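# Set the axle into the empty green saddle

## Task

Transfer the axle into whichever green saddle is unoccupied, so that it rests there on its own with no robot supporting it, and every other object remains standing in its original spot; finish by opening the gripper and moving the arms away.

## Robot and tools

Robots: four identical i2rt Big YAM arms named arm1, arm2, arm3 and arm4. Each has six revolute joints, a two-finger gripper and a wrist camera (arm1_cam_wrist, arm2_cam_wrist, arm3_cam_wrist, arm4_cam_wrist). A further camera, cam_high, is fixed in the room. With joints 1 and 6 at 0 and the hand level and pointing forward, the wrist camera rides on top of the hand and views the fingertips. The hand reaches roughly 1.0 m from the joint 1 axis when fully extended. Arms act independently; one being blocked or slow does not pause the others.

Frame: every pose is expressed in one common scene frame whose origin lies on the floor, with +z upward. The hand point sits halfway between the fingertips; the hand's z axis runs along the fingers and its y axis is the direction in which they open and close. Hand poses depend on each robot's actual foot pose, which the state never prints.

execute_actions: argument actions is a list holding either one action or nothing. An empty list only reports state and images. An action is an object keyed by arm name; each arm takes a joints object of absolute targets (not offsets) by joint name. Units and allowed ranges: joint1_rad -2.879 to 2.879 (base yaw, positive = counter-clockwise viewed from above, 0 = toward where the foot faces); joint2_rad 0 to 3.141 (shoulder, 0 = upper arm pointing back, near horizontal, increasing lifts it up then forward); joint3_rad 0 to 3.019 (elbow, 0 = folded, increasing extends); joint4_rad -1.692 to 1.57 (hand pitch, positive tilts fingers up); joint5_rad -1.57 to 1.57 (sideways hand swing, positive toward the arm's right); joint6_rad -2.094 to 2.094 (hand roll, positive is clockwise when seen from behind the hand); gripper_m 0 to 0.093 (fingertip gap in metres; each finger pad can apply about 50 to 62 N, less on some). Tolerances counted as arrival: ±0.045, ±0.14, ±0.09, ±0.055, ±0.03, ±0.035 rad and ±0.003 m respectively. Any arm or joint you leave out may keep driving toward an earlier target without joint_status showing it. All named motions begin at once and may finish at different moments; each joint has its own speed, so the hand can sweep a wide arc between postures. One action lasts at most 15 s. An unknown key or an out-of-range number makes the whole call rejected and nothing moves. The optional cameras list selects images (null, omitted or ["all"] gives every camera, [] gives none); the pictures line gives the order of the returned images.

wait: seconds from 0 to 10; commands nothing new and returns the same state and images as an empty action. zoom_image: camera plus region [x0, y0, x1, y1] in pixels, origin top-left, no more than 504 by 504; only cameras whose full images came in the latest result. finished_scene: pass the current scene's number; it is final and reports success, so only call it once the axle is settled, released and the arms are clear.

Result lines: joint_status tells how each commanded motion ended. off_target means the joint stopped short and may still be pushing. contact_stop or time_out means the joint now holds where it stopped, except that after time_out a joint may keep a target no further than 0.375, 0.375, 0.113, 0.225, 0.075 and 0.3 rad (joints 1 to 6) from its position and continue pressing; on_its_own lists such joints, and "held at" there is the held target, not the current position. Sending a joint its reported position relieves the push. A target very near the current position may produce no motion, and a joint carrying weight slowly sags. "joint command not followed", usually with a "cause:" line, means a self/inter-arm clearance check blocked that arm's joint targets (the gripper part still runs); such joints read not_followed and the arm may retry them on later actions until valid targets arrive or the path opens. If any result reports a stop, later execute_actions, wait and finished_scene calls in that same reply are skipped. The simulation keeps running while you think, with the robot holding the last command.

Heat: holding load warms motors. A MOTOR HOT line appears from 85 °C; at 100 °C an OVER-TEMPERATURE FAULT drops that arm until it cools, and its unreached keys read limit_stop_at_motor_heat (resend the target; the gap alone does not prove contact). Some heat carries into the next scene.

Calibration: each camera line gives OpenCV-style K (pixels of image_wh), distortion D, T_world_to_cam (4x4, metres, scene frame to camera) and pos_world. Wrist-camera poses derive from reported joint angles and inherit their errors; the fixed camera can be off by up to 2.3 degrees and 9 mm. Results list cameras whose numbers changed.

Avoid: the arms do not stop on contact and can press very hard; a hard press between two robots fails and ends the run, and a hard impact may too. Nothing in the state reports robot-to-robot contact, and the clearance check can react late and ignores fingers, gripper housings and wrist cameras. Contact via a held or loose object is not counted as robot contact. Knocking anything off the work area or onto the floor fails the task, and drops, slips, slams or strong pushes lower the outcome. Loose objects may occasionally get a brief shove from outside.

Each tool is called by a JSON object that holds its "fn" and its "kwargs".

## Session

{"fn": "execute_actions", "kwargs": {"actions": []}}

Scene clock: 0.00 s.
arm1.joint_positions: joint1_rad=+0.809 joint2_rad=+0.442 joint3_rad=+1.465 joint4_rad=-1.391 joint5_rad=+0.028 joint6_rad=-0.137 gripper_m=+0.094
arm1.joint_status: not commanded
arm1.hand: x=-0.5473 y=+0.2490 z=+1.3597 quat_wxyz=(-0.504, -0.266, -0.780, +0.257) (m; scene frame)
arm2.joint_positions: joint1_rad=+0.650 joint2_rad=+0.539 joint3_rad=+1.379 joint4_rad=-1.407 joint5_rad=+0.290 joint6_rad=+0.203 gripper_m=+0.094
arm2.joint_status: not commanded
arm2.hand: x=-0.7124 y=-0.1694 z=+1.3432 quat_wxyz=(-0.287, +0.695, -0.524, -0.400) (m; scene frame)
arm3.joint_positions: joint1_rad=+0.686 joint2_rad=+0.552 joint3_rad=+1.357 joint4_rad=-1.360 joint5_rad=+0.073 joint6_rad=-0.438 gripper_m=+0.094
arm3.joint_status: not commanded
arm3.hand: x=+0.7466 y=+0.1746 z=+1.3615 quat_wxyz=(-0.361, -0.235, -0.840, +0.332) (m; scene frame)
arm4.joint_positions: joint1_rad=+0.612 joint2_rad=+0.488 joint3_rad=+1.429 joint4_rad=-1.399 joint5_rad=-0.014 joint6_rad=+0.181 gripper_m=+0.095
arm4.joint_status: not commanded
arm4.hand: x=+0.5494 y=-0.2201 z=+1.3392 quat_wxyz=(-0.189, +0.717, -0.449, -0.499) (m; scene frame)
pictures: arm1_cam_wrist, arm2_cam_wrist, arm3_cam_wrist, arm4_cam_wrist, cam_high
camera_calibration (this result's frames):
arm1_cam_wrist: T_world_to_cam=[[-0.675978, -0.723549, 0.139751, -0.381955], [-0.670513, 0.525225, -0.523976, 0.217517], [0.305721, -0.447901, -0.84019, 1.54388], [0, 0, 0, 1]] pos_world=[-0.584343, 0.300897, 1.4645]
arm2_cam_wrist: T_world_to_cam=[[0.957795, 0.28614, -0.0274238, 0.768812], [0.255271, -0.89055, -0.376508, 0.539573], [-0.132156, 0.353617, -0.926008, 1.33037], [0, 0, 0, 1]] pos_world=[-0.698285, -0.209912, 1.45617]
arm3_cam_wrist: T_world_to_cam=[[-0.620444, -0.681076, 0.388824, 0.0522413], [-0.784244, 0.540959, -0.303851, 0.911044], [-0.00339219, -0.493456, -0.869764, 1.40165], [0, 0, 0, 1]] pos_world=[0.751648, 0.234393, 1.47561]
arm4_cam_wrist: T_world_to_cam=[[0.834104, 0.523294, -0.174454, -0.108928], [0.403822, -0.794734, -0.453129, 0.215232], [-0.375764, 0.307509, -0.874208, 1.56972], [0, 0, 0, 1]] pos_world=[0.593787, -0.25465, 1.45079]
Images, in order (width x height): arm1_cam_wrist 504x504, arm2_cam_wrist 504x504, arm3_cam_wrist 504x504, arm4_cam_wrist 504x504, cam_high 504x504.

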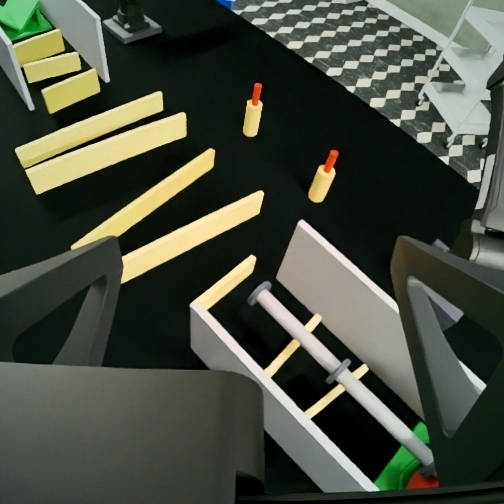

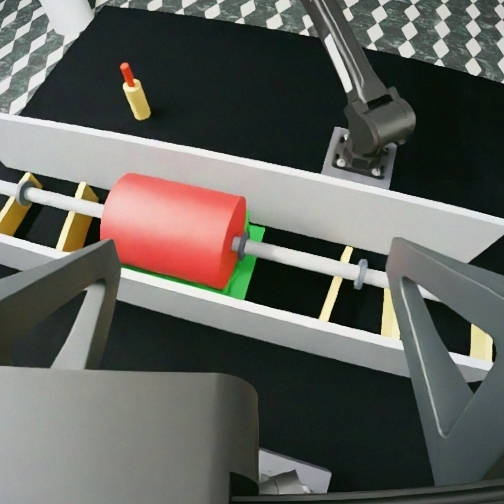

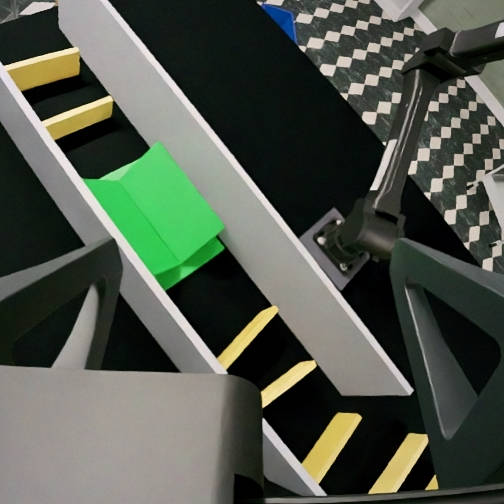

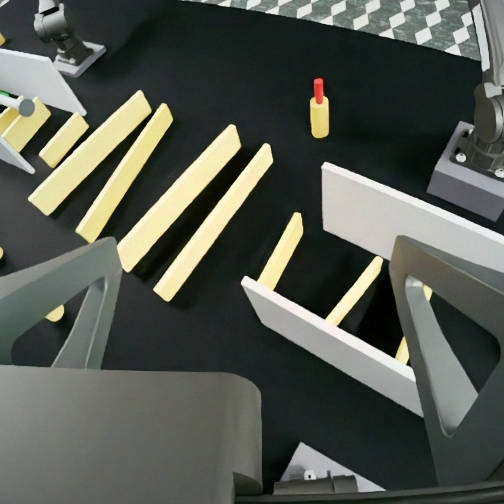

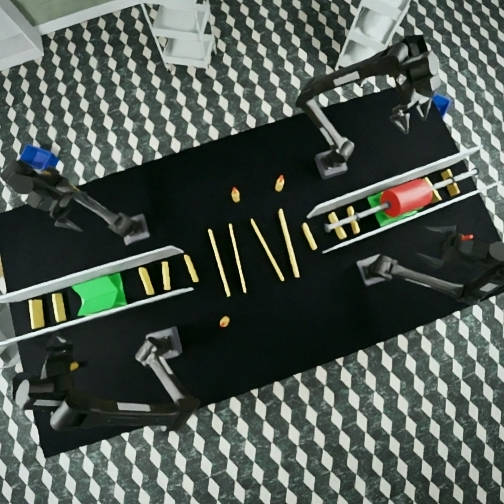

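{"fn": "execute_actions", "kwargs": {"actions": [{"arm1":{"joints":{"joint1_rad":-0.24,"joint2_rad":1.22,"joint3_rad":1.17,"joint4_rad":-1.51,"joint5_rad":0,"joint6_rad":-1.855,"gripper_m":0.075}},"arm2":{"joints":{"joint1_rad":0.932,"joint2_rad":1.895,"joint3_rad":1.895,"joint4_rad":-1.51,"joint5_rad":0,"joint6_rad":-0.685,"gripper_m":0.075}},"arm3":{"joints":{"joint5_rad":0}},"arm4":{"joints":{"joint5_rad":0}}}], "cameras": ["arm1_cam_wrist","arm2_cam_wrist"]}}

Scene clock: 2.80 s.
arm1.joint_positions: joint1_rad=-0.239 joint2_rad=+1.209 joint3_rad=+1.155 joint4_rad=-1.498 joint5_rad=+0.000 joint6_rad=-1.839 gripper_m=+0.075
arm1.joint_status: all done
arm1.hand: x=-0.7244 y=+0.0224 z=+1.0095 quat_wxyz=(+0.001, +0.010, -1.000, +0.008) (m; scene frame)
arm2.joint_positions: joint1_rad=+0.920 joint2_rad=+1.909 joint3_rad=+1.872 joint4_rad=-1.501 joint5_rad=+0.004 joint6_rad=-0.674 gripper_m=+0.075
arm2.joint_status: all done
arm2.hand: x=-1.1146 y=+0.0191 z=+1.0092 quat_wxyz=(-0.011, +1.000, +0.007, -0.012) (m; scene frame)
arm3.joint_positions: joint1_rad=+0.686 joint2_rad=+0.552 joint3_rad=+1.357 joint4_rad=-1.360 joint5_rad=+0.005 joint6_rad=-0.438 gripper_m=+0.094
arm3.joint_status: all done
arm3.hand: x=+0.7562 y=+0.1813 z=+1.3614 quat_wxyz=(-0.380, -0.219, -0.844, +0.309) (m; scene frame)
arm4.joint_positions: joint1_rad=+0.612 joint2_rad=+0.488 joint3_rad=+1.429 joint4_rad=-1.399 joint5_rad=-0.004 joint6_rad=+0.181 gripper_m=+0.095
arm4.joint_status: all done
arm4.hand: x=+0.5509 y=-0.2191 z=+1.3392 quat_wxyz=(-0.193, +0.716, -0.452, -0.497) (m; scene frame)
pictures: arm1_cam_wrist, arm2_cam_wrist
camera_calibration (this result's frames):
arm1_cam_wrist: T_world_to_cam=[[0.0248325, -0.999455, 0.0217426, 0.0162905], [-0.799667, -0.00680711, 0.600405, -1.18232], [-0.599929, -0.0322964, -0.799401, 0.495773], [0, 0, 0, 1]] pos_world=[-0.64844, 0.0242451, 1.10584]
arm2_cam_wrist: T_world_to_cam=[[-0.00875983, 0.999787, 0.0186675, -0.0465661], [0.814204, -0.00370623, 0.580566, 0.32454], [0.580512, 0.0202849, -0.813999, 1.58896], [0, 0, 0, 1]] pos_world=[-1.18706, 0.0155273, 1.10586]
Images, in order (width x height): arm1_cam_wrist 504x504, arm2_cam_wrist 504x504.

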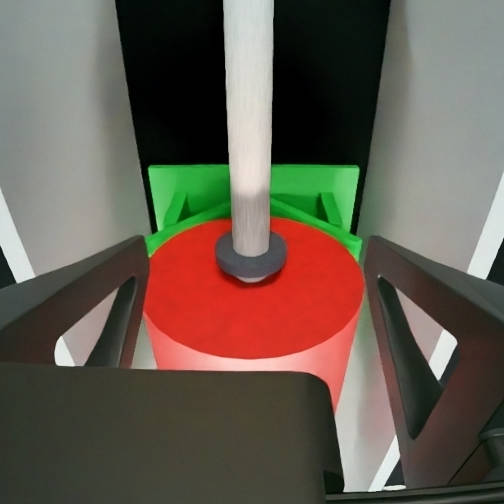

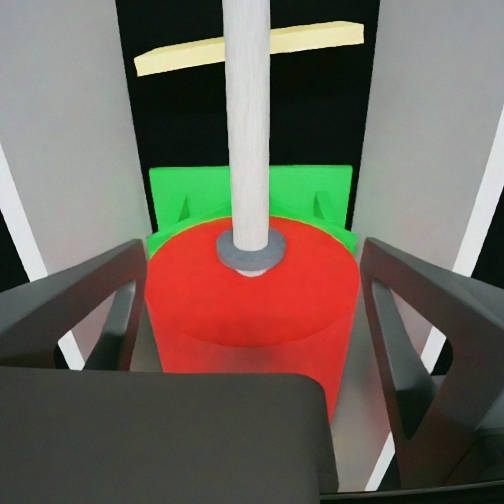

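{"fn": "execute_actions", "kwargs": {"actions": [{"arm1":{"joints":{"joint2_rad":1.265,"joint3_rad":1.008,"joint4_rad":-1.295}},"arm2":{"joints":{"joint1_rad":0.895,"joint2_rad":1.93,"joint3_rad":1.705,"joint4_rad":-1.325}}}], "cameras": []}}

{"fn": "execute_actions", "kwargs": {"actions": [{"arm1":{"joints":{"joint2_rad":1.345,"joint3_rad":0.866,"joint4_rad":-1.075}},"arm2":{"joints":{"joint2_rad":1.995,"joint3_rad":1.576,"joint4_rad":-1.135}}}], "cameras": ["arm1_cam_wrist","arm2_cam_wrist"]}}

Scene clock: 4.57 s.
arm1.joint_positions: joint1_rad=-0.239 joint2_rad=+1.261 joint3_rad=+0.997 joint4_rad=-1.308 joint5_rad=+0.000 joint6_rad=-1.840 gripper_m=+0.075
arm1.joint_status: all done
arm1.hand: x=-0.7246 y=+0.0209 z=+0.9333 quat_wxyz=(-0.002, +0.010, -1.000, -0.002) (m; scene frame)
arm2.joint_positions: joint1_rad=+0.907 joint2_rad=+1.923 joint3_rad=+1.701 joint4_rad=-1.337 joint5_rad=+0.004 joint6_rad=-0.674 gripper_m=+0.075
arm2.joint_status: all done
arm2.hand: x=-1.1021 y=+0.0196 z=+0.9368 quat_wxyz=(-0.005, +1.000, +0.001, -0.004) (m; scene frame)
arm3.joint_positions: joint1_rad=+0.686 joint2_rad=+0.552 joint3_rad=+1.357 joint4_rad=-1.360 joint5_rad=+0.005 joint6_rad=-0.438 gripper_m=+0.094
arm3.joint_status: not commanded
arm3.hand: x=+0.7562 y=+0.1813 z=+1.3614 quat_wxyz=(-0.380, -0.219, -0.844, +0.309) (m; scene frame)
arm4.joint_positions: joint1_rad=+0.612 joint2_rad=+0.488 joint3_rad=+1.429 joint4_rad=-1.399 joint5_rad=-0.004 joint6_rad=+0.181 gripper_m=+0.095
arm4.joint_status: not commanded
arm4.hand: x=+0.5509 y=-0.2191 z=+1.3392 quat_wxyz=(-0.193, +0.716, -0.452, -0.497) (m; scene frame)
pictures: none
No camera images: the call's "cameras" was empty. Leave "cameras" out to get every camera's image.

Scene clock: 5.63 s.
arm1.joint_positions: joint1_rad=-0.239 joint2_rad=+1.346 joint3_rad=+0.852 joint4_rad=-1.087 joint5_rad=+0.000 joint6_rad=-1.840 gripper_m=+0.075
arm1.joint_status: all done
arm1.hand: x=-0.7238 y=+0.0230 z=+0.8551 quat_wxyz=(-0.003, +0.010, -1.000, -0.006) (m; scene frame)
arm2.joint_positions: joint1_rad=+0.907 joint2_rad=+1.998 joint3_rad=+1.569 joint4_rad=-1.147 joint5_rad=+0.004 joint6_rad=-0.674 gripper_m=+0.075
arm2.joint_status: all done
arm2.hand: x=-1.0981 y=+0.0163 z=+0.8463 quat_wxyz=(+0.001, +1.000, +0.001, +0.003) (m; scene frame)
arm3.joint_positions: joint1_rad=+0.686 joint2_rad=+0.552 joint3_rad=+1.357 joint4_rad=-1.360 joint5_rad=+0.005 joint6_rad=-0.438 gripper_m=+0.094
arm3.joint_status: not commanded
arm3.hand: x=+0.7562 y=+0.1813 z=+1.3614 quat_wxyz=(-0.380, -0.219, -0.844, +0.309) (m; scene frame)
arm4.joint_positions: joint1_rad=+0.612 joint2_rad=+0.488 joint3_rad=+1.429 joint4_rad=-1.399 joint5_rad=-0.004 joint6_rad=+0.181 gripper_m=+0.095
arm4.joint_status: not commanded
arm4.hand: x=+0.5509 y=-0.2191 z=+1.3392 quat_wxyz=(-0.193, +0.716, -0.452, -0.497) (m; scene frame)
pictures: arm1_cam_wrist, arm2_cam_wrist
camera_calibration (this result's frames):
arm1_cam_wrist: T_world_to_cam=[[0.0256199, -0.99965, -0.00653143, 0.0449199], [-0.803974, -0.024487, 0.59416, -1.08653], [-0.594112, -0.00997119, -0.80432, 0.380598], [0, 0, 0, 1]] pos_world=[-0.648571, 0.0220935, 0.951986]
arm2_cam_wrist: T_world_to_cam=[[0.00435637, 0.999977, -0.00526354, -0.00587731], [0.796529, -0.000287645, 0.6046, 0.365884], [0.604584, -0.00682643, -0.796512, 1.45884], [0, 0, 0, 1]] pos_world=[-1.1734, 0.0159411, 0.940737]
Images, in order (width x height): arm1_cam_wrist 504x504, arm2_cam_wrist 504x504.

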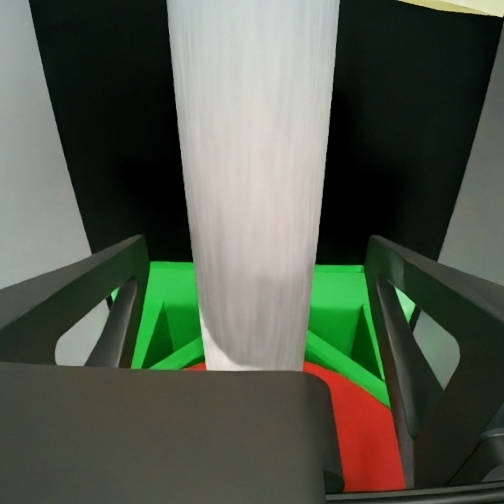

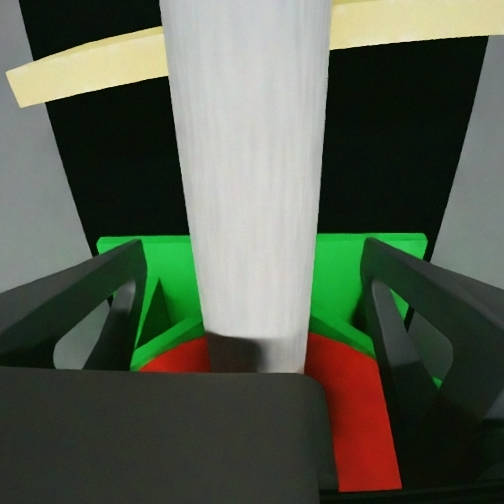

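{"fn": "execute_actions", "kwargs": {"actions": [{"arm1":{"joints":{"gripper_m":0}},"arm2":{"joints":{"gripper_m":0}}}], "cameras": []}}

{"fn": "execute_actions", "kwargs": {"actions": [{"arm1":{"joints":{"joint2_rad":1.235,"joint3_rad":1.065,"joint4_rad":-1.32}},"arm2":{"joints":{"joint2_rad":1.875,"joint3_rad":1.785,"joint4_rad":-1.345}},"arm4":{"joints":{"joint1_rad":0.9,"joint2_rad":1.0,"joint3_rad":1.5,"joint4_rad":-1.66,"joint6_rad":-0.62}},"arm3":{"joints":{"joint2_rad":0.5,"joint3_rad":0.85,"joint4_rad":-1.66,"joint6_rad":-1.2}}}], "cameras": []}}

{"fn": "execute_actions", "kwargs": {"actions": [{"arm1":{"joints":{"joint2_rad":1.21,"joint3_rad":1.185,"joint4_rad":-1.46}},"arm2":{"joints":{"joint2_rad":1.85,"joint3_rad":1.855,"joint4_rad":-1.455}}}], "cameras": ["cam_high"]}}

Scene clock: 7.37 s.
arm1.joint_positions: joint1_rad=-0.239 joint2_rad=+1.346 joint3_rad=+0.852 joint4_rad=-1.087 joint5_rad=+0.001 joint6_rad=-1.843 gripper_m=+0.021
arm1.joint_status: gripper_m off_target (ended at +0.021, target +0.000)
arm1.hand: x=-0.7239 y=+0.0230 z=+0.8551 quat_wxyz=(-0.003, +0.012, -1.000, -0.006) (m; scene frame)
arm2.joint_positions: joint1_rad=+0.906 joint2_rad=+1.998 joint3_rad=+1.569 joint4_rad=-1.144 joint5_rad=+0.005 joint6_rad=-0.692 gripper_m=+0.021
arm2.joint_status: gripper_m off_target (ended at +0.021, target +0.000)
arm2.hand: x=-1.0981 y=+0.0176 z=+0.8463 quat_wxyz=(-0.001, +1.000, +0.009, +0.002) (m; scene frame)
arm3.joint_positions: joint1_rad=+0.686 joint2_rad=+0.552 joint3_rad=+1.357 joint4_rad=-1.360 joint5_rad=+0.005 joint6_rad=-0.438 gripper_m=+0.094
arm3.joint_status: not commanded
arm3.hand: x=+0.7562 y=+0.1813 z=+1.3614 quat_wxyz=(-0.380, -0.219, -0.844, +0.309) (m; scene frame)
arm4.joint_positions: joint1_rad=+0.612 joint2_rad=+0.488 joint3_rad=+1.429 joint4_rad=-1.399 joint5_rad=-0.004 joint6_rad=+0.181 gripper_m=+0.095
arm4.joint_status: not commanded
arm4.hand: x=+0.5509 y=-0.2191 z=+1.3392 quat_wxyz=(-0.193, +0.716, -0.452, -0.497) (m; scene frame)
pictures: none
No camera images: the call's "cameras" was empty. Leave "cameras" out to get every camera's image.

Scene clock: 9.10 s.
arm1.joint_positions: joint1_rad=-0.238 joint2_rad=+1.255 joint3_rad=+1.004 joint4_rad=-1.314 joint5_rad=+0.014 joint6_rad=-1.832 gripper_m=+0.021
arm1.joint_status: all done
arm1.hand: x=-0.7268 y=+0.0204 z=+0.9381 quat_wxyz=(+0.006, +0.007, -1.000, +0.000) (m; scene frame)
arm2.joint_positions: joint1_rad=+0.906 joint2_rad=+1.921 joint3_rad=+1.700 joint4_rad=-1.339 joint5_rad=-0.008 joint6_rad=-0.681 gripper_m=+0.021
arm2.joint_status: all done
arm2.hand: x=-1.1024 y=+0.0182 z=+0.9374 quat_wxyz=(+0.000, +1.000, +0.004, -0.007) (m; scene frame)
arm3.joint_positions: joint1_rad=+0.686 joint2_rad=+0.499 joint3_rad=+0.856 joint4_rad=-1.650 joint5_rad=+0.005 joint6_rad=-1.187 gripper_m=+0.094
arm3.joint_status: all done
arm3.hand: x=+0.7230 y=+0.2308 z=+1.0968 quat_wxyz=(-0.071, +0.123, -0.982, +0.123) (m; scene frame)
arm4.joint_positions: joint1_rad=+0.895 joint2_rad=+0.997 joint3_rad=+1.488 joint4_rad=-1.650 joint5_rad=-0.002 joint6_rad=-0.608 gripper_m=+0.095
arm4.joint_status: all done
arm4.hand: x=+0.4022 y=-0.1627 z=+1.2139 quat_wxyz=(-0.122, +0.977, -0.025, -0.172) (m; scene frame)
pictures: none
No camera images: the call's "cameras" was empty. Leave "cameras" out to get every camera's image.

Scene clock: 10.07 s.
arm1.joint_positions: joint1_rad=-0.238 joint2_rad=+1.241 joint3_rad=+1.109 joint4_rad=-1.449 joint5_rad=-0.004 joint6_rad=-1.829 gripper_m=+0.021
arm1.joint_status: all done
arm1.hand: x=-0.7237 y=+0.0204 z=+0.9818 quat_wxyz=(-0.005, +0.005, -1.000, -0.006) (m; scene frame)
arm2.joint_positions: joint1_rad=+0.906 joint2_rad=+1.909 joint3_rad=+1.771 joint4_rad=-1.442 joint5_rad=-0.003 joint6_rad=-0.679 gripper_m=+0.021
arm2.joint_status: all done
arm2.hand: x=-1.0990 y=+0.0165 z=+0.9705 quat_wxyz=(+0.005, +1.000, +0.002, +0.003) (m; scene frame)
arm3.joint_positions: joint1_rad=+0.686 joint2_rad=+0.499 joint3_rad=+0.856 joint4_rad=-1.650 joint5_rad=+0.005 joint6_rad=-1.187 gripper_m=+0.094
arm3.joint_status: not commanded
arm3.hand: x=+0.7230 y=+0.2308 z=+1.0968 quat_wxyz=(-0.071, +0.123, -0.982, +0.123) (m; scene frame)
arm4.joint_positions: joint1_rad=+0.895 joint2_rad=+0.997 joint3_rad=+1.488 joint4_rad=-1.650 joint5_rad=-0.002 joint6_rad=-0.608 gripper_m=+0.095
arm4.joint_status: not commanded
arm4.hand: x=+0.4022 y=-0.1627 z=+1.2139 quat_wxyz=(-0.122, +0.977, -0.025, -0.172) (m; scene frame)
pictures: cam_high
Images, in order (width x height): cam_high 504x504.

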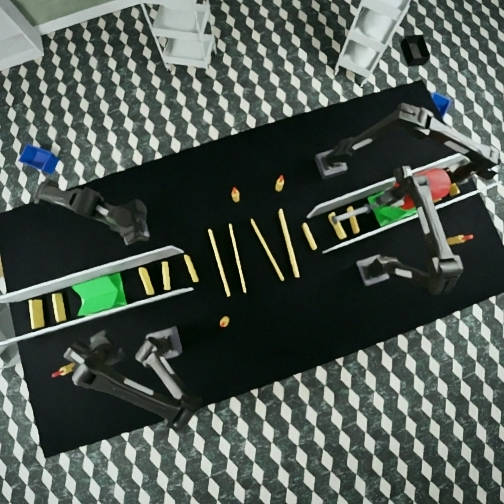

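{"fn": "execute_actions", "kwargs": {"actions": [{"arm1":{"joints":{"joint1_rad":0.08,"joint2_rad":1.185,"joint3_rad":1.14,"joint4_rad":-1.465,"joint6_rad":-1.505}},"arm2":{"joints":{"joint1_rad":0.775,"joint2_rad":1.645,"joint3_rad":1.52,"joint4_rad":-1.355,"joint6_rad":-0.825}}}], "cameras": []}}

{"fn": "execute_actions", "kwargs": {"actions": [{"arm1":{"joints":{"joint1_rad":0.4,"joint2_rad":1.258,"joint3_rad":1.23,"joint4_rad":-1.45,"joint6_rad":-1.185}},"arm2":{"joints":{"joint1_rad":0.595,"joint2_rad":1.475,"joint3_rad":1.308,"joint4_rad":-1.322,"joint6_rad":-1.005}}}], "cameras": []}}

{"fn": "execute_actions", "kwargs": {"actions": [{"arm1":{"joints":{"joint1_rad":0.655,"joint2_rad":1.398,"joint3_rad":1.368,"joint4_rad":-1.445,"joint6_rad":-0.93}},"arm2":{"joints":{"joint1_rad":0.358,"joint2_rad":1.352,"joint3_rad":1.17,"joint4_rad":-1.32,"joint6_rad":-1.24}}}], "cameras": ["cam_high"]}}

Scene clock: 11.53 s.
arm1.joint_positions: joint1_rad=+0.077 joint2_rad=+1.212 joint3_rad=+1.106 joint4_rad=-1.475 joint5_rad=-0.011 joint6_rad=-1.516 gripper_m=+0.021
arm1.joint_status: all done
arm1.hand: x=-0.6174 y=+0.0205 z=+0.9903 quat_wxyz=(-0.007, +0.006, -1.000, -0.007) (m; scene frame)
arm2.joint_positions: joint1_rad=+0.777 joint2_rad=+1.687 joint3_rad=+1.488 joint4_rad=-1.369 joint5_rad=-0.004 joint6_rad=-0.813 gripper_m=+0.021
arm2.joint_status: all done
arm2.hand: x=-0.9935 y=+0.0154 z=+0.9815 quat_wxyz=(+0.001, +1.000, +0.005, -0.003) (m; scene frame)
arm3.joint_positions: joint1_rad=+0.686 joint2_rad=+0.499 joint3_rad=+0.856 joint4_rad=-1.650 joint5_rad=+0.005 joint6_rad=-1.187 gripper_m=+0.094
arm3.joint_status: not commanded
arm3.hand: x=+0.7230 y=+0.2308 z=+1.0968 quat_wxyz=(-0.071, +0.123, -0.982, +0.123) (m; scene frame)
arm4.joint_positions: joint1_rad=+0.895 joint2_rad=+0.997 joint3_rad=+1.488 joint4_rad=-1.650 joint5_rad=-0.002 joint6_rad=-0.608 gripper_m=+0.095
arm4.joint_status: not commanded
arm4.hand: x=+0.4022 y=-0.1627 z=+1.2139 quat_wxyz=(-0.122, +0.977, -0.025, -0.172) (m; scene frame)
pictures: none
No camera images: the call's "cameras" was empty. Leave "cameras" out to get every camera's image.

Scene clock: 12.53 s.
arm1.joint_positions: joint1_rad=+0.396 joint2_rad=+1.270 joint3_rad=+1.153 joint4_rad=-1.460 joint5_rad=-0.012 joint6_rad=-1.193 gripper_m=+0.021
arm1.joint_status: all done
arm1.hand: x=-0.5065 y=+0.0236 z=+0.9897 quat_wxyz=(-0.006, +0.004, -1.000, -0.006) (m; scene frame)
arm2.joint_positions: joint1_rad=+0.588 joint2_rad=+1.512 joint3_rad=+1.280 joint4_rad=-1.325 joint5_rad=-0.003 joint6_rad=-0.996 gripper_m=+0.021
arm2.joint_status: all done
arm2.hand: x=-0.8822 y=+0.0204 z=+0.9830 quat_wxyz=(-0.005, +1.000, +0.003, -0.005) (m; scene frame)
arm3.joint_positions: joint1_rad=+0.686 joint2_rad=+0.499 joint3_rad=+0.856 joint4_rad=-1.650 joint5_rad=+0.005 joint6_rad=-1.187 gripper_m=+0.094
arm3.joint_status: not commanded
arm3.hand: x=+0.7230 y=+0.2308 z=+1.0968 quat_wxyz=(-0.071, +0.123, -0.982, +0.123) (m; scene frame)
arm4.joint_positions: joint1_rad=+0.895 joint2_rad=+0.997 joint3_rad=+1.488 joint4_rad=-1.650 joint5_rad=-0.002 joint6_rad=-0.608 gripper_m=+0.095
arm4.joint_status: not commanded
arm4.hand: x=+0.4022 y=-0.1627 z=+1.2139 quat_wxyz=(-0.122, +0.977, -0.025, -0.172) (m; scene frame)
pictures: none
No camera images: the call's "cameras" was empty. Leave "cameras" out to get every camera's image.

Scene clock: 13.53 s.
arm1.joint_positions: joint1_rad=+0.655 joint2_rad=+1.416 joint3_rad=+1.294 joint4_rad=-1.449 joint5_rad=-0.009 joint6_rad=-0.935 gripper_m=+0.021
arm1.joint_status: all done
arm1.hand: x=-0.3936 y=+0.0230 z=+0.9909 quat_wxyz=(-0.005, +0.005, -1.000, -0.004) (m; scene frame)
arm2.joint_positions: joint1_rad=+0.345 joint2_rad=+1.381 joint3_rad=+1.141 joint4_rad=-1.325 joint5_rad=-0.002 joint6_rad=-1.242 gripper_m=+0.021
arm2.joint_status: all done
arm2.hand: x=-0.7684 y=+0.0179 z=+0.9826 quat_wxyz=(-0.002, +1.000, +0.004, -0.002) (m; scene frame)
arm3.joint_positions: joint1_rad=+0.686 joint2_rad=+0.499 joint3_rad=+0.856 joint4_rad=-1.650 joint5_rad=+0.005 joint6_rad=-1.187 gripper_m=+0.094
arm3.joint_status: not commanded
arm3.hand: x=+0.7230 y=+0.2308 z=+1.0968 quat_wxyz=(-0.071, +0.123, -0.982, +0.123) (m; scene frame)
arm4.joint_positions: joint1_rad=+0.895 joint2_rad=+0.997 joint3_rad=+1.488 joint4_rad=-1.650 joint5_rad=-0.002 joint6_rad=-0.608 gripper_m=+0.095
arm4.joint_status: not commanded
arm4.hand: x=+0.4022 y=-0.1627 z=+1.2139 quat_wxyz=(-0.122, +0.977, -0.025, -0.172) (m; scene frame)
pictures: cam_high
Images, in order (width x height): cam_high 504x504.

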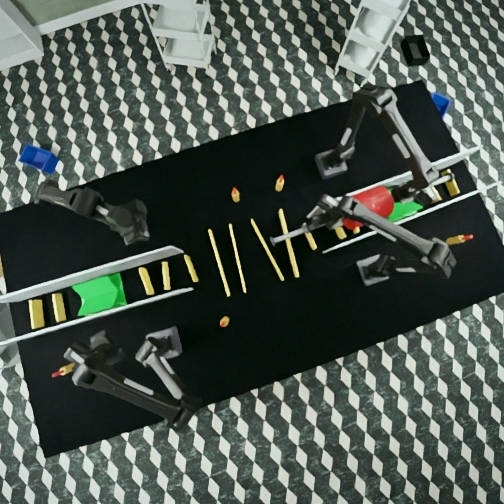

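{"fn": "execute_actions", "kwargs": {"actions": [{"arm1":{"joints":{"joint1_rad":0.838,"joint2_rad":1.59,"joint3_rad":1.585,"joint4_rad":-1.47,"joint6_rad":-0.745}},"arm2":{"joints":{"joint1_rad":0.082,"joint2_rad":1.3,"joint3_rad":1.108,"joint4_rad":-1.324,"joint6_rad":-1.515}}}], "cameras": []}}

{"fn": "execute_actions", "kwargs": {"actions": [{"arm1":{"joints":{"joint1_rad":0.948,"joint2_rad":1.805,"joint3_rad":1.852,"joint4_rad":-1.517,"joint6_rad":-0.635}},"arm2":{"joints":{"joint1_rad":-0.192,"joint2_rad":1.31,"joint3_rad":1.085,"joint4_rad":-1.29,"joint6_rad":-1.79}}}], "cameras": []}}

{"fn": "execute_actions", "kwargs": {"actions": [{"arm1":{"joints":{"joint1_rad":1.018,"joint2_rad":2.035,"joint3_rad":2.18,"joint4_rad":-1.61,"joint6_rad":-0.565}},"arm2":{"joints":{"joint1_rad":-0.428,"joint2_rad":1.375,"joint3_rad":1.14,"joint4_rad":-1.24,"joint6_rad":-2.025}},"arm4":{"joints":{"joint1_rad":0.96,"joint2_rad":1.55,"joint3_rad":2.03,"joint6_rad":-0.59}}}], "cameras": ["cam_high"]}}

Scene clock: 14.97 s.
arm1.joint_positions: joint1_rad=+0.833 joint2_rad=+1.607 joint3_rad=+1.505 joint4_rad=-1.468 joint5_rad=+0.002 joint6_rad=-0.753 gripper_m=+0.021
arm1.joint_status: all done
arm1.hand: x=-0.2868 y=+0.0200 z=+0.9907 quat_wxyz=(-0.001, +0.003, -1.000, +0.000) (m; scene frame)
arm2.joint_positions: joint1_rad=+0.070 joint2_rad=+1.334 joint3_rad=+1.079 joint4_rad=-1.325 joint5_rad=+0.008 joint6_rad=-1.512 gripper_m=+0.021
arm2.joint_status: all done
arm2.hand: x=-0.6607 y=+0.0159 z=+0.9761 quat_wxyz=(+0.005, +1.000, +0.002, +0.004) (m; scene frame)
arm3.joint_positions: joint1_rad=+0.686 joint2_rad=+0.499 joint3_rad=+0.856 joint4_rad=-1.650 joint5_rad=+0.005 joint6_rad=-1.187 gripper_m=+0.094
arm3.joint_status: not commanded
arm3.hand: x=+0.7230 y=+0.2308 z=+1.0968 quat_wxyz=(-0.071, +0.123, -0.982, +0.123) (m; scene frame)
arm4.joint_positions: joint1_rad=+0.895 joint2_rad=+0.997 joint3_rad=+1.488 joint4_rad=-1.650 joint5_rad=-0.002 joint6_rad=-0.608 gripper_m=+0.095
arm4.joint_status: not commanded
arm4.hand: x=+0.4022 y=-0.1627 z=+1.2139 quat_wxyz=(-0.122, +0.977, -0.025, -0.172) (m; scene frame)
pictures: none
No camera images: the call's "cameras" was empty. Leave "cameras" out to get every camera's image.

Scene clock: 15.93 s.
arm1.joint_positions: joint1_rad=+0.939 joint2_rad=+1.823 joint3_rad=+1.769 joint4_rad=-1.521 joint5_rad=+0.008 joint6_rad=-0.646 gripper_m=+0.021
arm1.joint_status: all done
arm1.hand: x=-0.1911 y=+0.0114 z=+0.9831 quat_wxyz=(+0.002, +0.002, -1.000, +0.001) (m; scene frame)
arm2.joint_positions: joint1_rad=-0.196 joint2_rad=+1.336 joint3_rad=+1.052 joint4_rad=-1.296 joint5_rad=+0.010 joint6_rad=-1.778 gripper_m=+0.021
arm2.joint_status: all done
arm2.hand: x=-0.5638 y=+0.0064 z=+0.9656 quat_wxyz=(+0.006, +1.000, +0.001, +0.004) (m; scene frame)
arm3.joint_positions: joint1_rad=+0.686 joint2_rad=+0.499 joint3_rad=+0.856 joint4_rad=-1.650 joint5_rad=+0.005 joint6_rad=-1.187 gripper_m=+0.094
arm3.joint_status: not commanded
arm3.hand: x=+0.7230 y=+0.2308 z=+1.0968 quat_wxyz=(-0.071, +0.123, -0.982, +0.123) (m; scene frame)
arm4.joint_positions: joint1_rad=+0.895 joint2_rad=+0.997 joint3_rad=+1.488 joint4_rad=-1.650 joint5_rad=-0.002 joint6_rad=-0.608 gripper_m=+0.095
arm4.joint_status: not commanded
arm4.hand: x=+0.4022 y=-0.1627 z=+1.2139 quat_wxyz=(-0.122, +0.977, -0.025, -0.172) (m; scene frame)
pictures: none
No camera images: the call's "cameras" was empty. Leave "cameras" out to get every camera's image.

Scene clock: 18.20 s.
arm1.joint_positions: joint1_rad=+1.015 joint2_rad=+2.057 joint3_rad=+2.089 joint4_rad=-1.618 joint5_rad=+0.002 joint6_rad=-0.570 gripper_m=+0.021
arm1.joint_status: joint3_rad time_out (moved +0.320 of +0.411); the others done
arm1.on_its_own: joint3_rad reads +2.089 and still pushes toward +2.180 since a time_out
arm1.hand: x=-0.1032 y=+0.0076 z=+0.9691 quat_wxyz=(+0.005, +0.003, -1.000, -0.004) (m; scene frame)
arm2.joint_positions: joint1_rad=-0.424 joint2_rad=+1.405 joint3_rad=+1.071 joint4_rad=-1.233 joint5_rad=+0.010 joint6_rad=-2.005 gripper_m=+0.021
arm2.joint_status: all done
arm2.hand: x=-0.4754 y=+0.0015 z=+0.9475 quat_wxyz=(+0.001, +1.000, +0.001, +0.005) (m; scene frame)
arm3.joint_positions: joint1_rad=+0.686 joint2_rad=+0.499 joint3_rad=+0.856 joint4_rad=-1.650 joint5_rad=+0.005 joint6_rad=-1.187 gripper_m=+0.094
arm3.joint_status: not commanded
arm3.hand: x=+0.7230 y=+0.2308 z=+1.0968 quat_wxyz=(-0.071, +0.123, -0.982, +0.123) (m; scene frame)
arm4.joint_positions: joint1_rad=+0.958 joint2_rad=+1.558 joint3_rad=+1.982 joint4_rad=-1.657 joint5_rad=-0.002 joint6_rad=-0.601 gripper_m=+0.095
arm4.joint_status: all done
arm4.hand: x=+0.2204 y=-0.0625 z=+1.2115 quat_wxyz=(-0.096, +0.985, +0.002, -0.146) (m; scene frame)
pictures: cam_high
Images, in order (width x height): cam_high 504x504.

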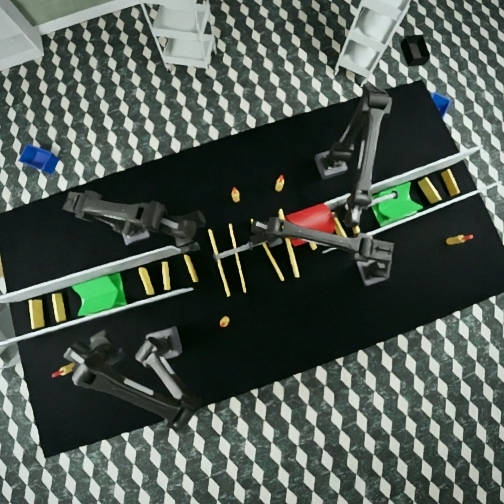

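{"fn": "execute_actions", "kwargs": {"actions": [{"arm4":{"joints":{"joint1_rad":0.935,"joint2_rad":1.965,"joint3_rad":2.245,"joint4_rad":-1.685}}}], "cameras": ["arm4_cam_wrist"]}}

Scene clock: 19.93 s.
arm1.joint_positions: joint1_rad=+1.015 joint2_rad=+2.057 joint3_rad=+2.089 joint4_rad=-1.618 joint5_rad=+0.002 joint6_rad=-0.570 gripper_m=+0.021
arm1.joint_status: not commanded
arm1.on_its_own: joint3_rad reads +2.089 and still pushes toward +2.180 since a time_out
arm1.hand: x=-0.1032 y=+0.0076 z=+0.9691 quat_wxyz=(+0.005, +0.003, -1.000, -0.004) (m; scene frame)
arm2.joint_positions: joint1_rad=-0.424 joint2_rad=+1.405 joint3_rad=+1.071 joint4_rad=-1.233 joint5_rad=+0.010 joint6_rad=-2.005 gripper_m=+0.021
arm2.joint_status: not commanded
arm2.hand: x=-0.4754 y=+0.0015 z=+0.9475 quat_wxyz=(+0.001, +1.000, +0.001, +0.005) (m; scene frame)
arm3.joint_positions: joint1_rad=+0.686 joint2_rad=+0.499 joint3_rad=+0.856 joint4_rad=-1.650 joint5_rad=+0.005 joint6_rad=-1.187 gripper_m=+0.094
arm3.joint_status: not commanded
arm3.hand: x=+0.7230 y=+0.2308 z=+1.0968 quat_wxyz=(-0.071, +0.123, -0.982, +0.123) (m; scene frame)
arm4.joint_positions: joint1_rad=+0.940 joint2_rad=+1.964 joint3_rad=+2.223 joint4_rad=-1.674 joint5_rad=-0.002 joint6_rad=-0.601 gripper_m=+0.095
arm4.joint_status: all done
joint sent to its limit — the command would take arm4.joint4_rad past its lower limit, so that joint was sent only as far as its limit.
arm4.hand: x=+0.1238 y=+0.0161 z=+1.0872 quat_wxyz=(-0.046, +0.996, -0.007, -0.071) (m; scene frame)
pictures: arm4_cam_wrist
camera_calibration (this result's frames):
arm4_cam_wrist: T_world_to_cam=[[0.018578, 0.995398, 0.0940108, -0.120081], [0.879507, -0.0609896, 0.471962, -0.615773], [0.475523, 0.0739151, -0.876592, 1.01783], [0, 0, 0, 1]] pos_world=[0.0598044, 0.00673986, 1.19413]
Images, in order (width x height): arm4_cam_wrist 504x504.

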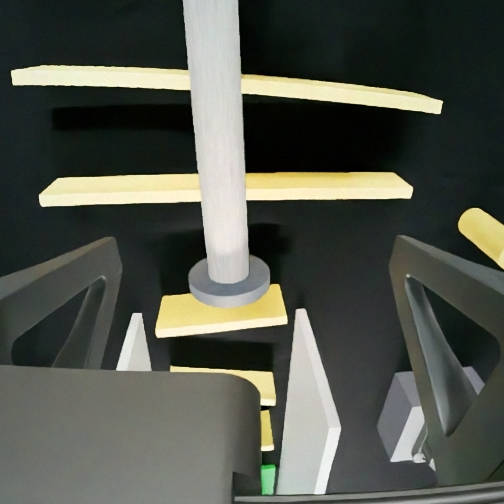

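{"fn": "execute_actions", "kwargs": {"actions": [{"arm4":{"joints":{"joint1_rad":0.963,"joint2_rad":2.02,"joint3_rad":2.02,"joint4_rad":-1.552}}}], "cameras": ["arm4_cam_wrist"]}}

Scene clock: 21.30 s.
arm1.joint_positions: joint1_rad=+1.015 joint2_rad=+2.057 joint3_rad=+2.089 joint4_rad=-1.618 joint5_rad=+0.002 joint6_rad=-0.570 gripper_m=+0.021
arm1.joint_status: not commanded
arm1.on_its_own: joint3_rad reads +2.089 and still pushes toward +2.180 since a time_out
arm1.hand: x=-0.1032 y=+0.0076 z=+0.9691 quat_wxyz=(+0.005, +0.003, -1.000, -0.004) (m; scene frame)
arm2.joint_positions: joint1_rad=-0.424 joint2_rad=+1.405 joint3_rad=+1.071 joint4_rad=-1.233 joint5_rad=+0.010 joint6_rad=-2.005 gripper_m=+0.021
arm2.joint_status: not commanded
arm2.hand: x=-0.4754 y=+0.0015 z=+0.9475 quat_wxyz=(+0.001, +1.000, +0.001, +0.005) (m; scene frame)
arm3.joint_positions: joint1_rad=+0.686 joint2_rad=+0.499 joint3_rad=+0.856 joint4_rad=-1.650 joint5_rad=+0.005 joint6_rad=-1.187 gripper_m=+0.094
arm3.joint_status: not commanded
arm3.hand: x=+0.7230 y=+0.2308 z=+1.0968 quat_wxyz=(-0.071, +0.123, -0.982, +0.123) (m; scene frame)
arm4.joint_positions: joint1_rad=+0.960 joint2_rad=+2.030 joint3_rad=+2.012 joint4_rad=-1.565 joint5_rad=-0.002 joint6_rad=-0.601 gripper_m=+0.095
arm4.joint_status: all done
arm4.hand: x=+0.1208 y=+0.0016 z=+0.9649 quat_wxyz=(+0.002, +1.000, +0.004, -0.002) (m; scene frame)
pictures: arm4_cam_wrist
camera_calibration (this result's frames):
arm4_cam_wrist: T_world_to_cam=[[-0.00928053, 0.999957, -0.000583008, 0.000596933], [0.806218, 0.00782735, 0.591567, -0.66303], [0.591546, 0.00502002, -0.806256, 0.831306], [0, 0, 0, 1]] pos_world=[0.0427965, 0.000419689, 1.06247]
Images, in order (width x height): arm4_cam_wrist 504x504.

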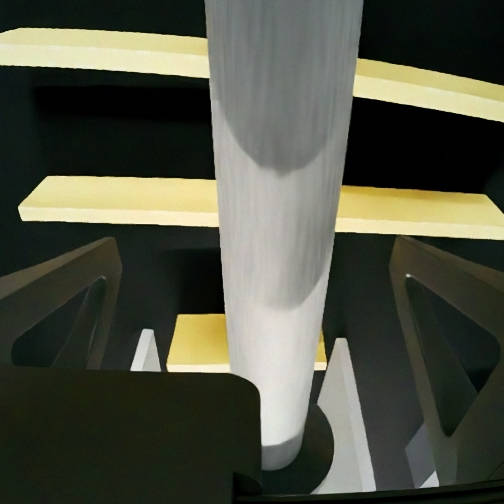

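{"fn": "execute_actions", "kwargs": {"actions": [{"arm4":{"joints":{"joint1_rad":0.943,"joint3_rad":1.993,"joint4_rad":-1.52}}}], "cameras": []}}

{"fn": "execute_actions", "kwargs": {"actions": [{"arm4":{"joints":{"gripper_m":0}}}], "cameras": ["arm4_cam_wrist"]}}

{"fn": "execute_actions", "kwargs": {"actions": [{"arm4":{"joints":{"joint2_rad":1.99,"joint3_rad":2.055}},"arm2":{"joints":{"joint3_rad":1.15}},"arm1":{"joints":{"joint2_rad":2.045,"joint3_rad":2.115}}}], "cameras": []}}

{"fn": "execute_actions", "kwargs": {"actions": [{"arm1":{"joints":{"gripper_m":0.093}}}], "cameras": []}}

{"fn": "execute_actions", "kwargs": {"actions": [{"arm1":{"joints":{"joint2_rad":1.96,"joint3_rad":2.24,"joint4_rad":-1.68}}}], "cameras": ["cam_high"]}}

Scene clock: 22.53 s.
arm1.joint_positions: joint1_rad=+1.015 joint2_rad=+2.057 joint3_rad=+2.089 joint4_rad=-1.618 joint5_rad=+0.002 joint6_rad=-0.570 gripper_m=+0.021
arm1.joint_status: not commanded
arm1.on_its_own: joint3_rad reads +2.089 and still pushes toward +2.180 since a time_out
arm1.hand: x=-0.1032 y=+0.0076 z=+0.9691 quat_wxyz=(+0.005, +0.003, -1.000, -0.004) (m; scene frame)
arm2.joint_positions: joint1_rad=-0.424 joint2_rad=+1.405 joint3_rad=+1.071 joint4_rad=-1.233 joint5_rad=+0.010 joint6_rad=-2.005 gripper_m=+0.021
arm2.joint_status: not commanded
arm2.hand: x=-0.4754 y=+0.0015 z=+0.9475 quat_wxyz=(+0.001, +1.000, +0.001, +0.005) (m; scene frame)
arm3.joint_positions: joint1_rad=+0.686 joint2_rad=+0.499 joint3_rad=+0.856 joint4_rad=-1.650 joint5_rad=+0.005 joint6_rad=-1.187 gripper_m=+0.094
arm3.joint_status: not commanded
arm3.hand: x=+0.7230 y=+0.2308 z=+1.0968 quat_wxyz=(-0.071, +0.123, -0.982, +0.123) (m; scene frame)
arm4.joint_positions: joint1_rad=+0.948 joint2_rad=+2.030 joint3_rad=+1.997 joint4_rad=-1.532 joint5_rad=-0.002 joint6_rad=-0.601 gripper_m=+0.095
arm4.joint_status: all done
arm4.hand: x=+0.1220 y=+0.0104 z=+0.9593 quat_wxyz=(-0.003, +1.000, -0.002, -0.010) (m; scene frame)
pictures: none
No camera images: the call's "cameras" was empty. Leave "cameras" out to get every camera's image.

Scene clock: 23.27 s.
arm1.joint_positions: joint1_rad=+1.016 joint2_rad=+2.057 joint3_rad=+2.089 joint4_rad=-1.621 joint5_rad=-0.001 joint6_rad=-0.571 gripper_m=+0.021
arm1.joint_status: not commanded
arm1.on_its_own: joint3_rad reads +2.089 and still pushes toward +2.180 since a time_out
arm1.hand: x=-0.1035 y=+0.0089 z=+0.9691 quat_wxyz=(+0.006, +0.003, -1.000, -0.007) (m; scene frame)
arm2.joint_positions: joint1_rad=-0.424 joint2_rad=+1.405 joint3_rad=+1.071 joint4_rad=-1.233 joint5_rad=+0.010 joint6_rad=-2.009 gripper_m=+0.021
arm2.joint_status: not commanded
arm2.hand: x=-0.4753 y=+0.0015 z=+0.9475 quat_wxyz=(+0.001, +1.000, +0.003, +0.005) (m; scene frame)
arm3.joint_positions: joint1_rad=+0.686 joint2_rad=+0.499 joint3_rad=+0.856 joint4_rad=-1.650 joint5_rad=+0.005 joint6_rad=-1.187 gripper_m=+0.094
arm3.joint_status: not commanded
arm3.hand: x=+0.7230 y=+0.2308 z=+1.0968 quat_wxyz=(-0.071, +0.123, -0.982, +0.123) (m; scene frame)
arm4.joint_positions: joint1_rad=+0.949 joint2_rad=+2.029 joint3_rad=+1.995 joint4_rad=-1.533 joint5_rad=-0.004 joint6_rad=-0.612 gripper_m=+0.022
arm4.joint_status: gripper_m off_target (ended at +0.022, target +0.000)
arm4.hand: x=+0.1219 y=+0.0091 z=+0.9589 quat_wxyz=(-0.001, +1.000, +0.004, -0.009) (m; scene frame)
pictures: arm4_cam_wrist
camera_calibration (this result's frames):
arm4_cam_wrist: T_world_to_cam=[[-0.00842654, 0.999945, 0.0062229, -0.0135114], [0.814393, 0.00325153, 0.580304, -0.650577], [0.580252, 0.00995785, -0.814376, 0.834892], [0, 0, 0, 1]] pos_world=[0.0452637, 0.00731227, 1.05753]
Images, in order (width x height): arm4_cam_wrist 504x504.

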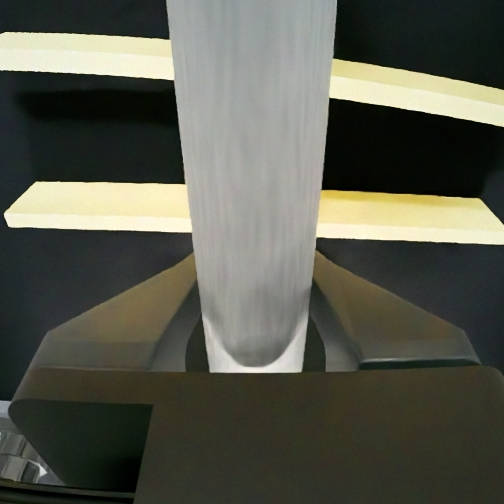

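Scene clock: 23.83 s.
arm1.joint_positions: joint1_rad=+1.016 joint2_rad=+2.057 joint3_rad=+2.089 joint4_rad=-1.621 joint5_rad=-0.001 joint6_rad=-0.571 gripper_m=+0.021
arm1.joint_status: all done
arm1.hand: x=-0.1035 y=+0.0089 z=+0.9691 quat_wxyz=(+0.006, +0.003, -1.000, -0.007) (m; scene frame)
arm2.joint_positions: joint1_rad=-0.424 joint2_rad=+1.405 joint3_rad=+1.071 joint4_rad=-1.233 joint5_rad=+0.012 joint6_rad=-2.009 gripper_m=+0.021
arm2.joint_status: all done
arm2.hand: x=-0.4751 y=+0.0014 z=+0.9475 quat_wxyz=(+0.001, +1.000, +0.003, +0.006) (m; scene frame)
arm3.joint_positions: joint1_rad=+0.686 joint2_rad=+0.499 joint3_rad=+0.856 joint4_rad=-1.650 joint5_rad=+0.005 joint6_rad=-1.187 gripper_m=+0.094
arm3.joint_status: not commanded
arm3.hand: x=+0.7230 y=+0.2308 z=+1.0968 quat_wxyz=(-0.071, +0.123, -0.982, +0.123) (m; scene frame)
arm4.joint_positions: joint1_rad=+0.949 joint2_rad=+2.025 joint3_rad=+1.995 joint4_rad=-1.533 joint5_rad=-0.004 joint6_rad=-0.612 gripper_m=+0.022
arm4.joint_status: all done
arm4.hand: x=+0.1222 y=+0.0089 z=+0.9617 quat_wxyz=(-0.002, +1.000, +0.003, -0.011) (m; scene frame)
pictures: none
No camera images: the call's "cameras" was empty. Leave "cameras" out to get every camera's image.

Scene clock: 24.53 s.
arm1.joint_positions: joint1_rad=+1.016 joint2_rad=+2.057 joint3_rad=+2.089 joint4_rad=-1.621 joint5_rad=-0.001 joint6_rad=-0.571 gripper_m=+0.093
arm1.joint_status: all done
arm1.hand: x=-0.1035 y=+0.0089 z=+0.9691 quat_wxyz=(+0.006, +0.003, -1.000, -0.007) (m; scene frame)
arm2.joint_positions: joint1_rad=-0.424 joint2_rad=+1.405 joint3_rad=+1.071 joint4_rad=-1.233 joint5_rad=+0.012 joint6_rad=-2.009 gripper_m=+0.021
arm2.joint_status: not commanded
arm2.hand: x=-0.4751 y=+0.0014 z=+0.9475 quat_wxyz=(+0.001, +1.000, +0.003, +0.006) (m; scene frame)
arm3.joint_positions: joint1_rad=+0.686 joint2_rad=+0.499 joint3_rad=+0.856 joint4_rad=-1.650 joint5_rad=+0.005 joint6_rad=-1.187 gripper_m=+0.094
arm3.joint_status: not commanded
arm3.hand: x=+0.7230 y=+0.2308 z=+1.0968 quat_wxyz=(-0.071, +0.123, -0.982, +0.123) (m; scene frame)
arm4.joint_positions: joint1_rad=+0.949 joint2_rad=+2.025 joint3_rad=+1.995 joint4_rad=-1.531 joint5_rad=-0.003 joint6_rad=-0.612 gripper_m=+0.022
arm4.joint_status: not commanded
arm4.hand: x=+0.1219 y=+0.0093 z=+0.9617 quat_wxyz=(-0.003, +1.000, +0.003, -0.012) (m; scene frame)
pictures: none
No camera images: the call's "cameras" was empty. Leave "cameras" out to get every camera's image.

Scene clock: 25.63 s.
arm1.joint_positions: joint1_rad=+1.016 joint2_rad=+1.948 joint3_rad=+2.211 joint4_rad=-1.668 joint5_rad=-0.001 joint6_rad=-0.571 gripper_m=+0.093
arm1.joint_status: all done
arm1.hand: x=-0.1057 y=+0.0097 z=+1.0832 quat_wxyz=(-0.072, +0.003, -0.997, +0.043) (m; scene frame)
arm2.joint_positions: joint1_rad=-0.424 joint2_rad=+1.405 joint3_rad=+1.071 joint4_rad=-1.233 joint5_rad=+0.012 joint6_rad=-2.009 gripper_m=+0.021
arm2.joint_status: not commanded
arm2.hand: x=-0.4751 y=+0.0014 z=+0.9475 quat_wxyz=(+0.001, +1.000, +0.003, +0.006) (m; scene frame)
arm3.joint_positions: joint1_rad=+0.686 joint2_rad=+0.499 joint3_rad=+0.856 joint4_rad=-1.650 joint5_rad=+0.005 joint6_rad=-1.187 gripper_m=+0.094
arm3.joint_status: not commanded
arm3.hand: x=+0.7230 y=+0.2308 z=+1.0968 quat_wxyz=(-0.071, +0.123, -0.982, +0.123) (m; scene frame)
arm4.joint_positions: joint1_rad=+0.949 joint2_rad=+2.025 joint3_rad=+1.995 joint4_rad=-1.531 joint5_rad=-0.003 joint6_rad=-0.612 gripper_m=+0.022
arm4.joint_status: not commanded
arm4.hand: x=+0.1219 y=+0.0093 z=+0.9617 quat_wxyz=(-0.003, +1.000, +0.003, -0.012) (m; scene frame)
pictures: cam_high
Images, in order (width x height): cam_high 504x504.

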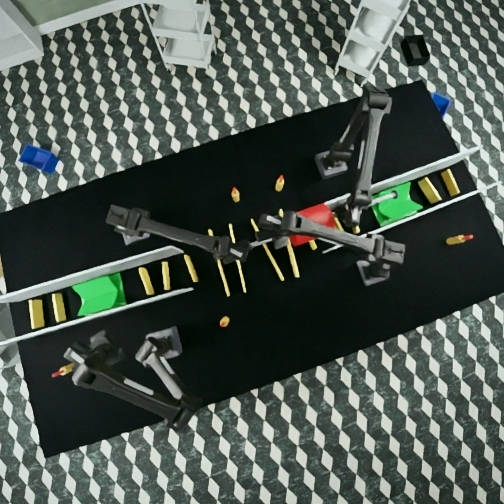

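{"fn": "execute_actions", "kwargs": {"actions": [{"arm1":{"joints":{"joint2_rad":1.55,"joint3_rad":2.05,"joint6_rad":-1.0}}}], "cameras": []}}

{"fn": "execute_actions", "kwargs": {"actions": [{"arm1":{"joints":{"joint2_rad":0.75,"joint3_rad":1.06,"joint6_rad":-1.86}}}], "cameras": []}}

{"fn": "execute_actions", "kwargs": {"actions": [{"arm1":{"joints":{"joint1_rad":-0.257,"gripper_m":0.07}}}], "cameras": []}}

{"fn": "execute_actions", "kwargs": {"actions": [{"arm1":{"joints":{"joint2_rad":1.3,"joint3_rad":1.38,"joint4_rad":-1.6}}}], "cameras": ["arm1_cam_wrist"]}}

Scene clock: 27.83 s.
arm1.joint_positions: joint1_rad=+1.016 joint2_rad=+1.544 joint3_rad=+2.043 joint4_rad=-1.670 joint5_rad=-0.001 joint6_rad=-0.985 gripper_m=+0.093
arm1.joint_status: all done
arm1.hand: x=-0.2104 y=+0.0753 z=+1.2361 quat_wxyz=(-0.144, +0.204, -0.958, +0.138) (m; scene frame)
arm2.joint_positions: joint1_rad=-0.424 joint2_rad=+1.405 joint3_rad=+1.071 joint4_rad=-1.233 joint5_rad=+0.012 joint6_rad=-2.009 gripper_m=+0.021
arm2.joint_status: not commanded
arm2.hand: x=-0.4751 y=+0.0014 z=+0.9475 quat_wxyz=(+0.001, +1.000, +0.003, +0.006) (m; scene frame)
arm3.joint_positions: joint1_rad=+0.686 joint2_rad=+0.499 joint3_rad=+0.856 joint4_rad=-1.650 joint5_rad=+0.005 joint6_rad=-1.187 gripper_m=+0.094
arm3.joint_status: not commanded
arm3.hand: x=+0.7230 y=+0.2308 z=+1.0968 quat_wxyz=(-0.071, +0.123, -0.982, +0.123) (m; scene frame)
arm4.joint_positions: joint1_rad=+0.949 joint2_rad=+2.025 joint3_rad=+1.995 joint4_rad=-1.531 joint5_rad=-0.003 joint6_rad=-0.612 gripper_m=+0.022
arm4.joint_status: not commanded
arm4.hand: x=+0.1219 y=+0.0093 z=+0.9617 quat_wxyz=(-0.003, +1.000, +0.003, -0.012) (m; scene frame)
pictures: none
No camera images: the call's "cameras" was empty. Leave "cameras" out to get every camera's image.

Scene clock: 29.60 s.
arm1.joint_positions: joint1_rad=+1.016 joint2_rad=+0.752 joint3_rad=+1.052 joint4_rad=-1.675 joint5_rad=-0.001 joint6_rad=-1.844 gripper_m=+0.093
arm1.joint_status: all done
arm1.hand: x=-0.4686 y=+0.2396 z=+1.0792 quat_wxyz=(-0.038, +0.594, -0.799, +0.091) (m; scene frame)
arm2.joint_positions: joint1_rad=-0.424 joint2_rad=+1.405 joint3_rad=+1.071 joint4_rad=-1.233 joint5_rad=+0.012 joint6_rad=-2.009 gripper_m=+0.021
arm2.joint_status: not commanded
arm2.hand: x=-0.4751 y=+0.0014 z=+0.9475 quat_wxyz=(+0.001, +1.000, +0.003, +0.006) (m; scene frame)
arm3.joint_positions: joint1_rad=+0.686 joint2_rad=+0.499 joint3_rad=+0.856 joint4_rad=-1.650 joint5_rad=+0.005 joint6_rad=-1.187 gripper_m=+0.094
arm3.joint_status: not commanded
arm3.hand: x=+0.7230 y=+0.2308 z=+1.0968 quat_wxyz=(-0.071, +0.123, -0.982, +0.123) (m; scene frame)
arm4.joint_positions: joint1_rad=+0.949 joint2_rad=+2.025 joint3_rad=+1.995 joint4_rad=-1.531 joint5_rad=-0.003 joint6_rad=-0.612 gripper_m=+0.022
arm4.joint_status: not commanded
arm4.hand: x=+0.1219 y=+0.0093 z=+0.9617 quat_wxyz=(-0.003, +1.000, +0.003, -0.012) (m; scene frame)
pictures: none
No camera images: the call's "cameras" was empty. Leave "cameras" out to get every camera's image.

Scene clock: 31.23 s.
arm1.joint_positions: joint1_rad=-0.252 joint2_rad=+0.752 joint3_rad=+1.052 joint4_rad=-1.675 joint5_rad=+0.000 joint6_rad=-1.844 gripper_m=+0.070
arm1.joint_status: all done
arm1.hand: x=-0.6944 y=+0.1519 z=+1.0782 quat_wxyz=(+0.024, +0.006, -0.995, +0.093) (m; scene frame)
arm2.joint_positions: joint1_rad=-0.424 joint2_rad=+1.405 joint3_rad=+1.071 joint4_rad=-1.233 joint5_rad=+0.012 joint6_rad=-2.009 gripper_m=+0.021
arm2.joint_status: not commanded
arm2.hand: x=-0.4751 y=+0.0014 z=+0.9475 quat_wxyz=(+0.001, +1.000, +0.003, +0.006) (m; scene frame)
arm3.joint_positions: joint1_rad=+0.686 joint2_rad=+0.499 joint3_rad=+0.856 joint4_rad=-1.650 joint5_rad=+0.005 joint6_rad=-1.187 gripper_m=+0.094
arm3.joint_status: not commanded
arm3.hand: x=+0.7230 y=+0.2308 z=+1.0968 quat_wxyz=(-0.071, +0.123, -0.982, +0.123) (m; scene frame)
arm4.joint_positions: joint1_rad=+0.949 joint2_rad=+2.025 joint3_rad=+1.995 joint4_rad=-1.531 joint5_rad=-0.003 joint6_rad=-0.612 gripper_m=+0.022
arm4.joint_status: not commanded
arm4.hand: x=+0.1219 y=+0.0093 z=+0.9617 quat_wxyz=(-0.003, +1.000, +0.003, -0.012) (m; scene frame)
pictures: none
No camera images: the call's "cameras" was empty. Leave "cameras" out to get every camera's image.

Scene clock: 32.47 s.
arm1.joint_positions: joint1_rad=-0.252 joint2_rad=+1.310 joint3_rad=+1.344 joint4_rad=-1.607 joint5_rad=+0.000 joint6_rad=-1.845 gripper_m=+0.070
arm1.joint_status: all done
arm1.hand: x=-0.7373 y=-0.0089 z=+1.0481 quat_wxyz=(-0.002, +0.007, -1.000, -0.002) (m; scene frame)
arm2.joint_positions: joint1_rad=-0.424 joint2_rad=+1.405 joint3_rad=+1.071 joint4_rad=-1.233 joint5_rad=+0.012 joint6_rad=-2.009 gripper_m=+0.021
arm2.joint_status: not commanded
arm2.hand: x=-0.4751 y=+0.0014 z=+0.9475 quat_wxyz=(+0.001, +1.000, +0.003, +0.006) (m; scene frame)
arm3.joint_positions: joint1_rad=+0.686 joint2_rad=+0.499 joint3_rad=+0.856 joint4_rad=-1.650 joint5_rad=+0.005 joint6_rad=-1.187 gripper_m=+0.094
arm3.joint_status: not commanded
arm3.hand: x=+0.7230 y=+0.2308 z=+1.0968 quat_wxyz=(-0.071, +0.123, -0.982, +0.123) (m; scene frame)
arm4.joint_positions: joint1_rad=+0.949 joint2_rad=+2.025 joint3_rad=+1.995 joint4_rad=-1.531 joint5_rad=-0.003 joint6_rad=-0.612 gripper_m=+0.022
arm4.joint_status: not commanded
arm4.hand: x=+0.1219 y=+0.0093 z=+0.9617 quat_wxyz=(-0.003, +1.000, +0.003, -0.012) (m; scene frame)
pictures: arm1_cam_wrist
camera_calibration (this result's frames):
arm1_cam_wrist: T_world_to_cam=[[0.0183492, -0.999831, 0.00105236, 0.00135621], [-0.8027, -0.0141038, 0.596217, -1.21401], [-0.596101, -0.0117848, -0.802823, 0.524472], [0, 0, 0, 1]] pos_world=[-0.66187, -0.00958536, 1.14487]
Images, in order (width x height): arm1_cam_wrist 504x504.

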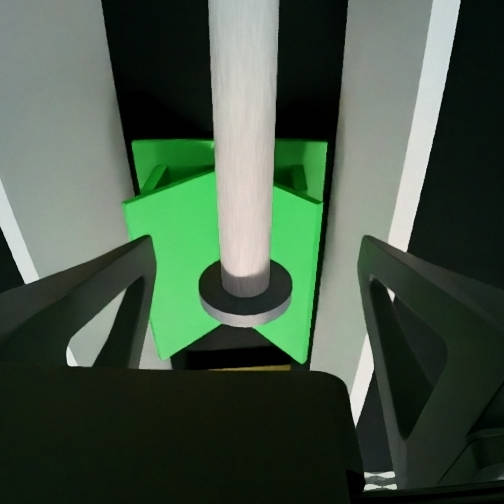

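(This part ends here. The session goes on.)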